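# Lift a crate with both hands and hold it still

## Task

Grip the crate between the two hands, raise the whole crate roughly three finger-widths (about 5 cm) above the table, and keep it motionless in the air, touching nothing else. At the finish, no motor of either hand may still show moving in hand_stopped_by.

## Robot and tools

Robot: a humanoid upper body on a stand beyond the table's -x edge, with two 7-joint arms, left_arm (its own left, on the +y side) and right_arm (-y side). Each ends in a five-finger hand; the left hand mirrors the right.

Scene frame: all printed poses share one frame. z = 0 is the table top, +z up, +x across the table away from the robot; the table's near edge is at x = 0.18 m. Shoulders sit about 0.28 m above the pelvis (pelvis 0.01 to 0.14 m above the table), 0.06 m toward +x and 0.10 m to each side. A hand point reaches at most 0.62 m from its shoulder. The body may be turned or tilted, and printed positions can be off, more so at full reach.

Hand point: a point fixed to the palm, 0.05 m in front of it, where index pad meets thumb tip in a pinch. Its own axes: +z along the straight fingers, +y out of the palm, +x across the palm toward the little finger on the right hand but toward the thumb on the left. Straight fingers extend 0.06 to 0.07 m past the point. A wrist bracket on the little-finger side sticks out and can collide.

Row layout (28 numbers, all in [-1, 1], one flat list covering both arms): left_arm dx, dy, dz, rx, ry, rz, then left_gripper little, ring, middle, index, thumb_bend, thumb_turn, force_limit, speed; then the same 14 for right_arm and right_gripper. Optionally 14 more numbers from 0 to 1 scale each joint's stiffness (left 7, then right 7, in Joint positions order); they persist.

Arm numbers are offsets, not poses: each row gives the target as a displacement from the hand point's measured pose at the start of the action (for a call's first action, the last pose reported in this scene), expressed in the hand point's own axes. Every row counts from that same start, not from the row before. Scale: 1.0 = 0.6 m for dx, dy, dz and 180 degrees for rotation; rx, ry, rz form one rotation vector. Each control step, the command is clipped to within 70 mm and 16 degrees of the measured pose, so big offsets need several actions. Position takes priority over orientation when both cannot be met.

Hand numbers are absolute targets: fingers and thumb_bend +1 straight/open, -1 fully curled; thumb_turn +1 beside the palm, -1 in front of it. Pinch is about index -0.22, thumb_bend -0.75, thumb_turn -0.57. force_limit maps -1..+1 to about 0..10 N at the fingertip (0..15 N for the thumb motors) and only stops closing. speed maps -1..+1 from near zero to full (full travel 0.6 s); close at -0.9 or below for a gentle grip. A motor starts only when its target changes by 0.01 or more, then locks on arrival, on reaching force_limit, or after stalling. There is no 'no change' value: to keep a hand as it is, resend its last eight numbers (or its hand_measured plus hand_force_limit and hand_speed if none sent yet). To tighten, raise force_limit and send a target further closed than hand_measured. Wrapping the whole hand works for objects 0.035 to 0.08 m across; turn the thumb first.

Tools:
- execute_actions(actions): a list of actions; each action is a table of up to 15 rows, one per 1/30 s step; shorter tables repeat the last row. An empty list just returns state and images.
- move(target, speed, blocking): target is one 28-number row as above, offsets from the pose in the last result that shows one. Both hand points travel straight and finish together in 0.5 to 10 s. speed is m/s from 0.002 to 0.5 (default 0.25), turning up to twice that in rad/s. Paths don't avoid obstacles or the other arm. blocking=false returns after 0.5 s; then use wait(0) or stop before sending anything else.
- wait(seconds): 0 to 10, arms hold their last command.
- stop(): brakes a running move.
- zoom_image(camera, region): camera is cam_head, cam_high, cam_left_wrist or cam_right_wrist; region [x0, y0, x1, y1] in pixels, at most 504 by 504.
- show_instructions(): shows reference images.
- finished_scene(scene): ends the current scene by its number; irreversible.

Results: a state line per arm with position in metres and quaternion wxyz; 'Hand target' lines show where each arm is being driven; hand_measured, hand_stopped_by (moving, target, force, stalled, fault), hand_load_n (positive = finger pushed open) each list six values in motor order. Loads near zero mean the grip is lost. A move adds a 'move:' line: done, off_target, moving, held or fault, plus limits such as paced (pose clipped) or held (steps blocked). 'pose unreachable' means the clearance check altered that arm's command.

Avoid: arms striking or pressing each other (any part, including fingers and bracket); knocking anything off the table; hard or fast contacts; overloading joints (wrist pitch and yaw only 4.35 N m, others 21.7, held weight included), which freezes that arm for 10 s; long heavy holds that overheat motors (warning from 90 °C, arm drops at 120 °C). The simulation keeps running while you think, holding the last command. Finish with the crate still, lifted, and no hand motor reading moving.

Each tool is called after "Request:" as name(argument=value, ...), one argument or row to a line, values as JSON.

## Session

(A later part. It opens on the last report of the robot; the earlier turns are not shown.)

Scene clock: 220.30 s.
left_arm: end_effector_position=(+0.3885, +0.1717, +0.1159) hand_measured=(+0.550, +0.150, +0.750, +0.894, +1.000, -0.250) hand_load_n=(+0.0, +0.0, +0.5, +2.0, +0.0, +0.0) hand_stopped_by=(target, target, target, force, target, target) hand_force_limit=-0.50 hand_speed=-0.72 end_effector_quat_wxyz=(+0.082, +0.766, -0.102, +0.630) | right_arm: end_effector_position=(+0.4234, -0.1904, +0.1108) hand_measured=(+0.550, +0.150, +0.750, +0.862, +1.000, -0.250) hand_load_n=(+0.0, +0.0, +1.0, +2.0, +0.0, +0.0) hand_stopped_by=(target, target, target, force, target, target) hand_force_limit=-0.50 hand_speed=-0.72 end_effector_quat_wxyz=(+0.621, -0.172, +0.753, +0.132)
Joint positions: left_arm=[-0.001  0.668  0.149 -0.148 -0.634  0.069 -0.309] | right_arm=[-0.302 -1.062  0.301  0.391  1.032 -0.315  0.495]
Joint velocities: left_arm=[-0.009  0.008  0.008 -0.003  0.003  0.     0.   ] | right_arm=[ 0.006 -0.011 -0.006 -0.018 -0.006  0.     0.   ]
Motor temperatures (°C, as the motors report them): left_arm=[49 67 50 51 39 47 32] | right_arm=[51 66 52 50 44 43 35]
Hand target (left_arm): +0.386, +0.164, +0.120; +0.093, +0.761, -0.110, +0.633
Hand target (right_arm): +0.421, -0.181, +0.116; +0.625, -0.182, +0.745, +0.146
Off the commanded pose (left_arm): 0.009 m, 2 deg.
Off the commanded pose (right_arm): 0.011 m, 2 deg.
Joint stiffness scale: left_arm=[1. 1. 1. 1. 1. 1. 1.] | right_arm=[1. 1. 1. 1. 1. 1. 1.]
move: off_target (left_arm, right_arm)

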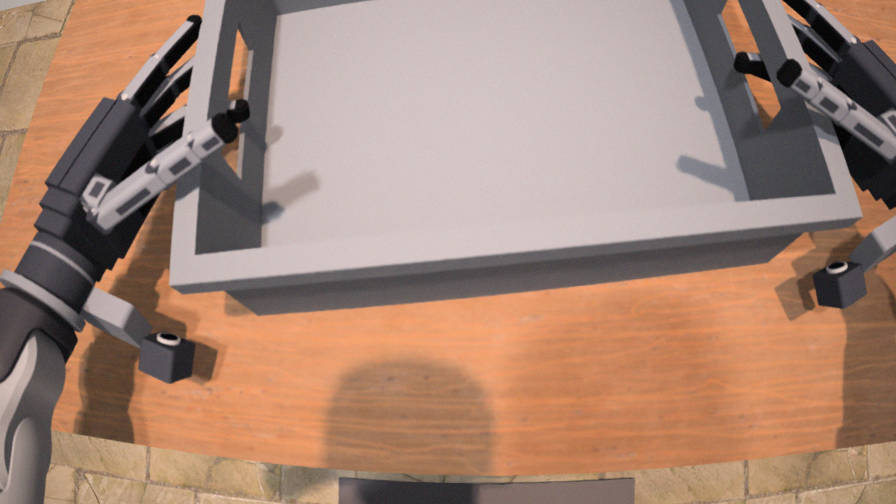

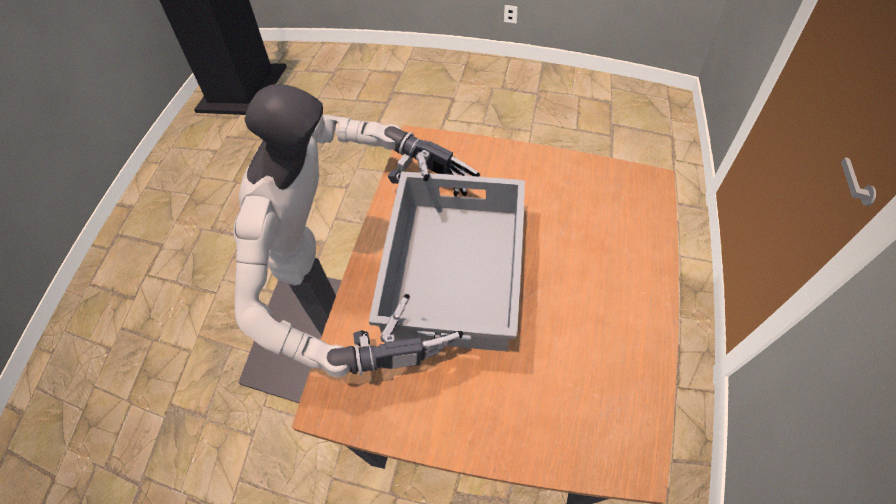

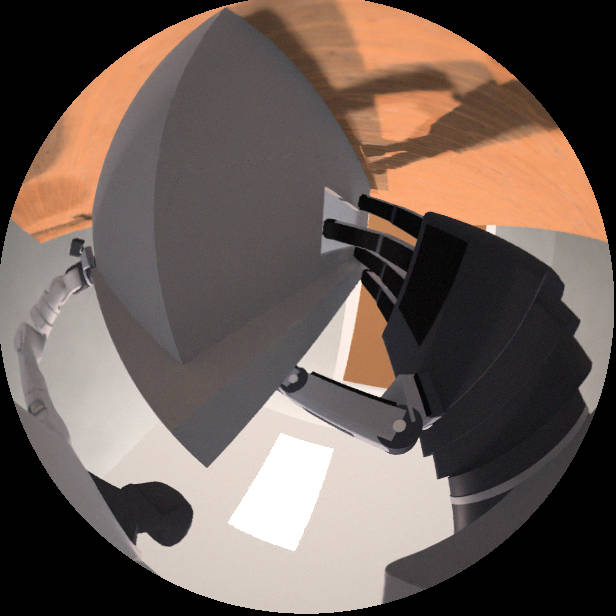

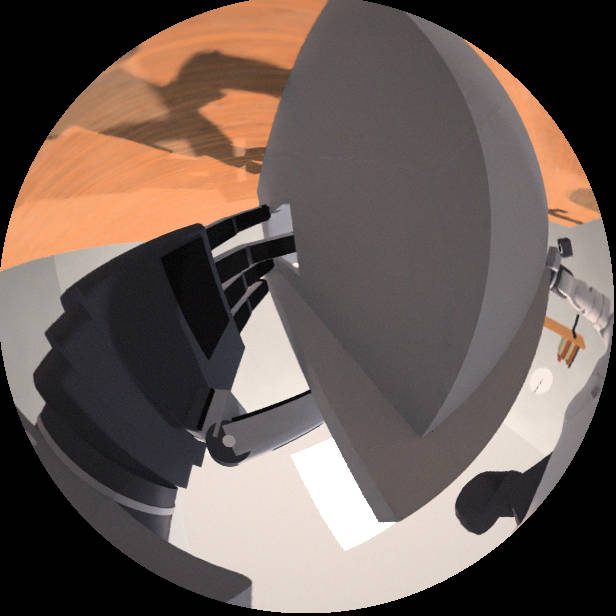

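Request:
move(
  target=[0.1715, 0.0123, 0.0076, -0.008, -0.008, 0, 0.55, 0.15, 0.75, 0.85, 1, -0.85, -0.5, -0.72, -0.1714, 0.012, 0.0072, -0.008, 0.008, 0, 0.55, 0.15, 0.75, 0.85, 1, -0.85, -0.5, -0.72],
  speed=0.05,
)

Scene clock: 242.30 s.
left_arm: end_effector_position=(+0.4111, +0.1689, +0.2125) hand_measured=(+0.550, +0.150, +0.750, +0.894, +1.000, -0.850) hand_load_n=(+0.0, +0.0, +2.0, +1.5, +0.0, +0.0) hand_stopped_by=(target, target, target, force, target, target) hand_force_limit=-0.50 hand_speed=-0.72 end_effector_quat_wxyz=(+0.076, +0.778, -0.093, +0.617) | right_arm: end_effector_position=(+0.4475, -0.1903, +0.2139) hand_measured=(+0.550, +0.150, +0.750, +0.862, +1.000, -0.850) hand_load_n=(+0.0, +0.5, +1.0, +2.0, +0.0, +0.0) hand_stopped_by=(target, target, target, force, target, target) hand_force_limit=-0.50 hand_speed=-0.72 end_effector_quat_wxyz=(+0.619, -0.155, +0.760, +0.123)
Joint positions: left_arm=[-0.103  0.967  0.377 -0.475 -1.071  0.563 -0.033] | right_arm=[-0.283 -1.455  0.16   0.049  1.366 -0.023  0.313]
Joint velocities: left_arm=[0.003 0.    0.014 0.009 0.005 0.    0.004] | right_arm=[ 0.012 -0.014  0.003 -0.003  0.006  0.     0.   ]
Motor temperatures (°C, as the motors report them): left_arm=[50 67 50 54 39 51 34] | right_arm=[52 65 53 52 44 47 37]
Hand target (left_arm): +0.406, +0.155, +0.214; +0.090, +0.775, -0.116, +0.615
Hand target (right_arm): +0.441, -0.176, +0.215; +0.614, -0.180, +0.756, +0.136
Off the commanded pose (left_arm): 0.012 m, 3 deg.
Off the commanded pose (right_arm): 0.019 m, 4 deg.
Joint stiffness scale: left_arm=[1. 1. 1. 1. 1. 1. 1.] | right_arm=[1. 1. 1. 1. 1. 1. 1.]
move: off_target (left_arm, right_arm)

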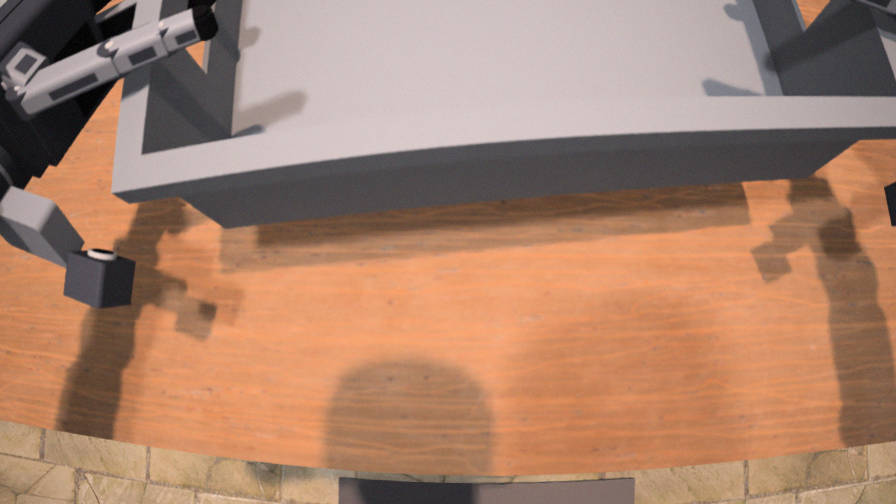

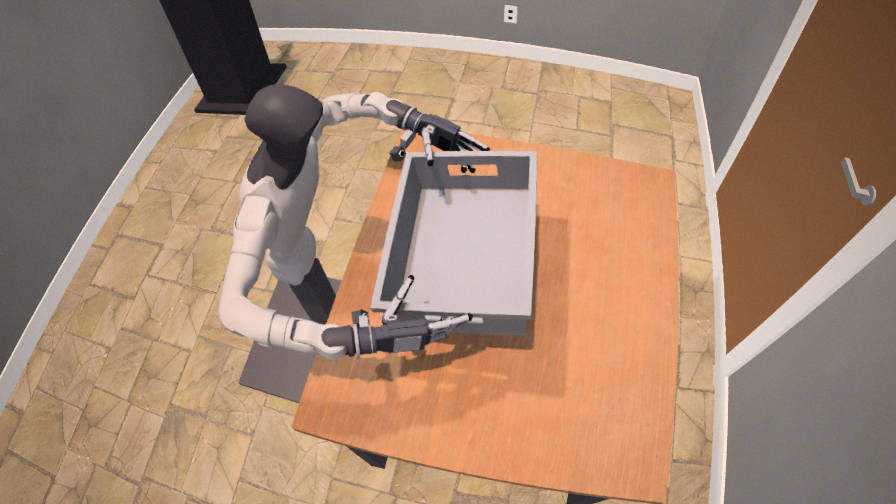

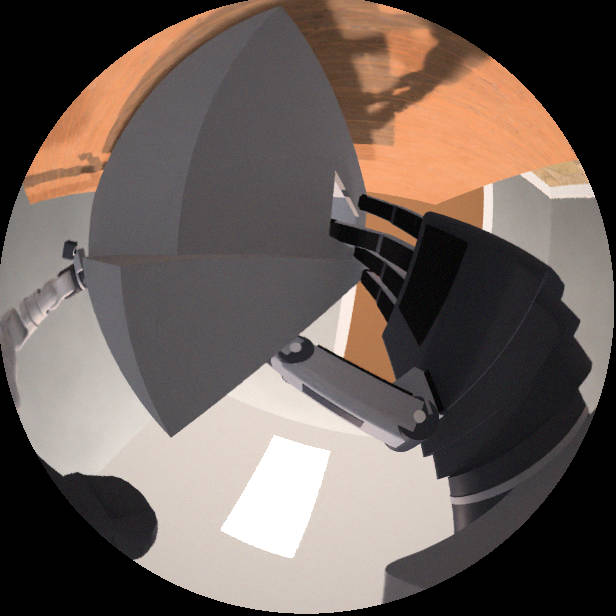

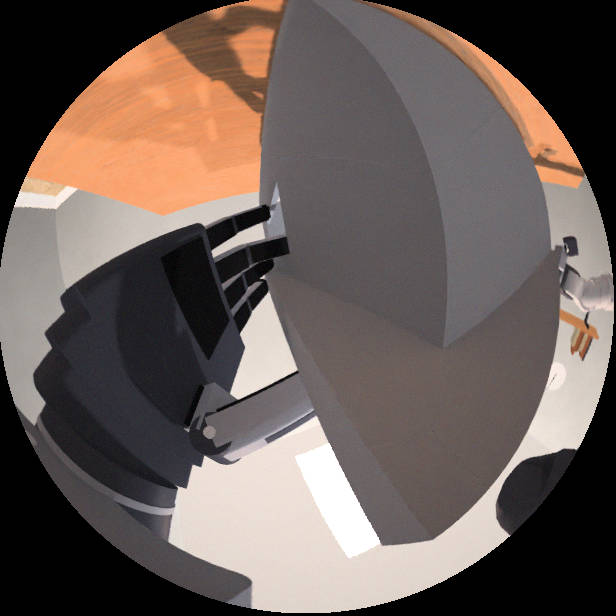

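Request:
move(
  target=[0.0293, 0.0212, 0.001, -0.012, 0, 0, 0.55, 0.15, 0.75, 0.85, 1, -0.85, -0.5, -0.72, -0.0259, 0.0215, 0.0012, -0.012, 0, 0, 0.55, 0.15, 0.75, 0.85, 1, -0.85, -0.5, -0.72],
  speed=0.04,
)

Scene clock: 253.63 s.
left_arm: end_effector_position=(+0.4168, +0.1681, +0.2287) hand_measured=(+0.550, +0.150, +0.750, +0.894, +1.000, -0.850) hand_load_n=(+0.0, +0.0, +2.0, +1.0, +0.0, +0.0) hand_stopped_by=(target, target, target, force, target, target) hand_force_limit=-0.50 hand_speed=-0.72 end_effector_quat_wxyz=(+0.078, +0.778, -0.084, +0.618) | right_arm: end_effector_position=(+0.4514, -0.1901, +0.2264) hand_measured=(+0.550, +0.150, +0.750, +0.862, +1.000, -0.850) hand_load_n=(+0.5, +0.5, +1.0, +0.5, +0.0, +0.0) hand_stopped_by=(target, target, target, force, target, target) hand_force_limit=-0.50 hand_speed=-0.72 end_effector_quat_wxyz=(+0.617, -0.144, +0.763, +0.126)
Joint positions: left_arm=[-0.15   1.016  0.396 -0.48  -1.168  0.612  0.03 ] | right_arm=[-0.298 -1.497  0.15   0.03   1.427  0.013  0.291]
Joint velocities: left_arm=[ 0.003  0.008  0.008  0.    -0.003  0.     0.004] | right_arm=[ 0.    -0.006  0.008 -0.003 -0.009  0.     0.   ]
Motor temperatures (°C, as the motors report them): left_arm=[53 68 51 55 39 61 36] | right_arm=[56 67 56 53 44 55 40]
Hand target (left_arm): +0.411, +0.155, +0.229; +0.090, +0.777, -0.106, +0.614
Hand target (right_arm): +0.446, -0.178, +0.230; +0.616, -0.166, +0.757, +0.136
Off the commanded pose (left_arm): 0.013 m, 3 deg.
Off the commanded pose (right_arm): 0.014 m, 3 deg.
Joint stiffness scale: left_arm=[1. 1. 1. 1. 1. 1. 1.] | right_arm=[1. 1. 1. 1. 1. 1. 1.]
move: off_target (left_arm, right_arm)

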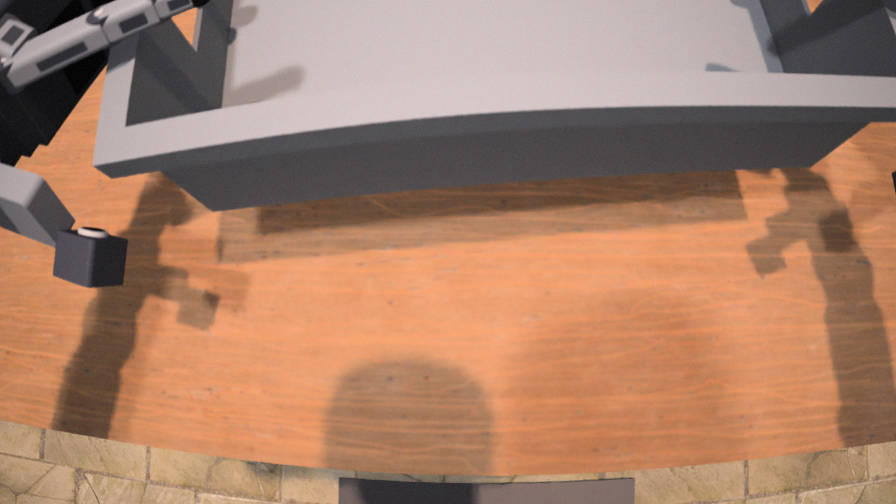

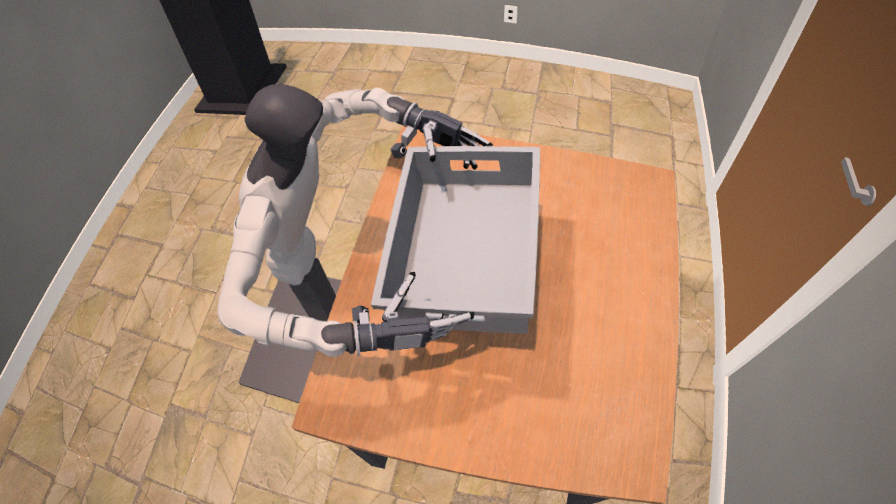

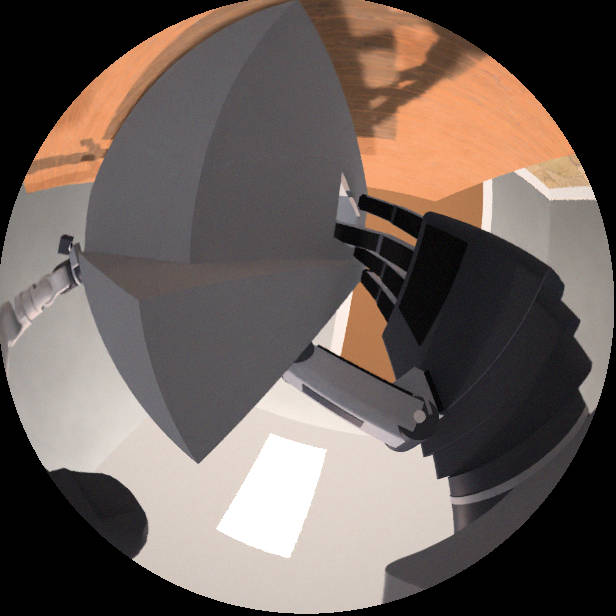

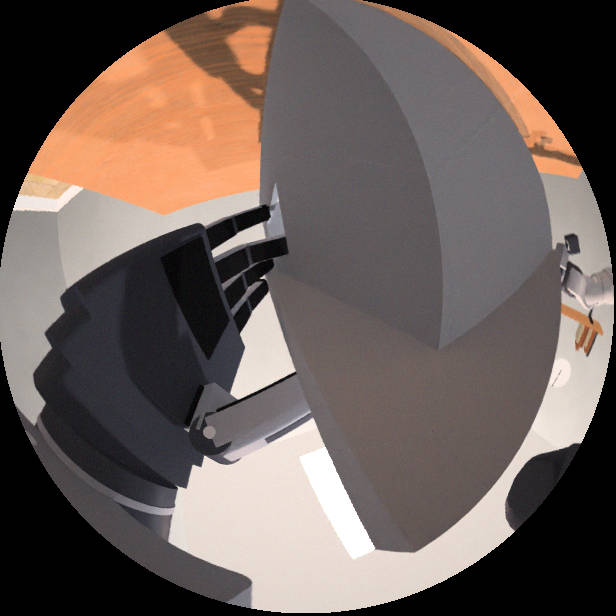

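Request:
finished_scene(
  scene=2,
)

The scene is finished: the task was done.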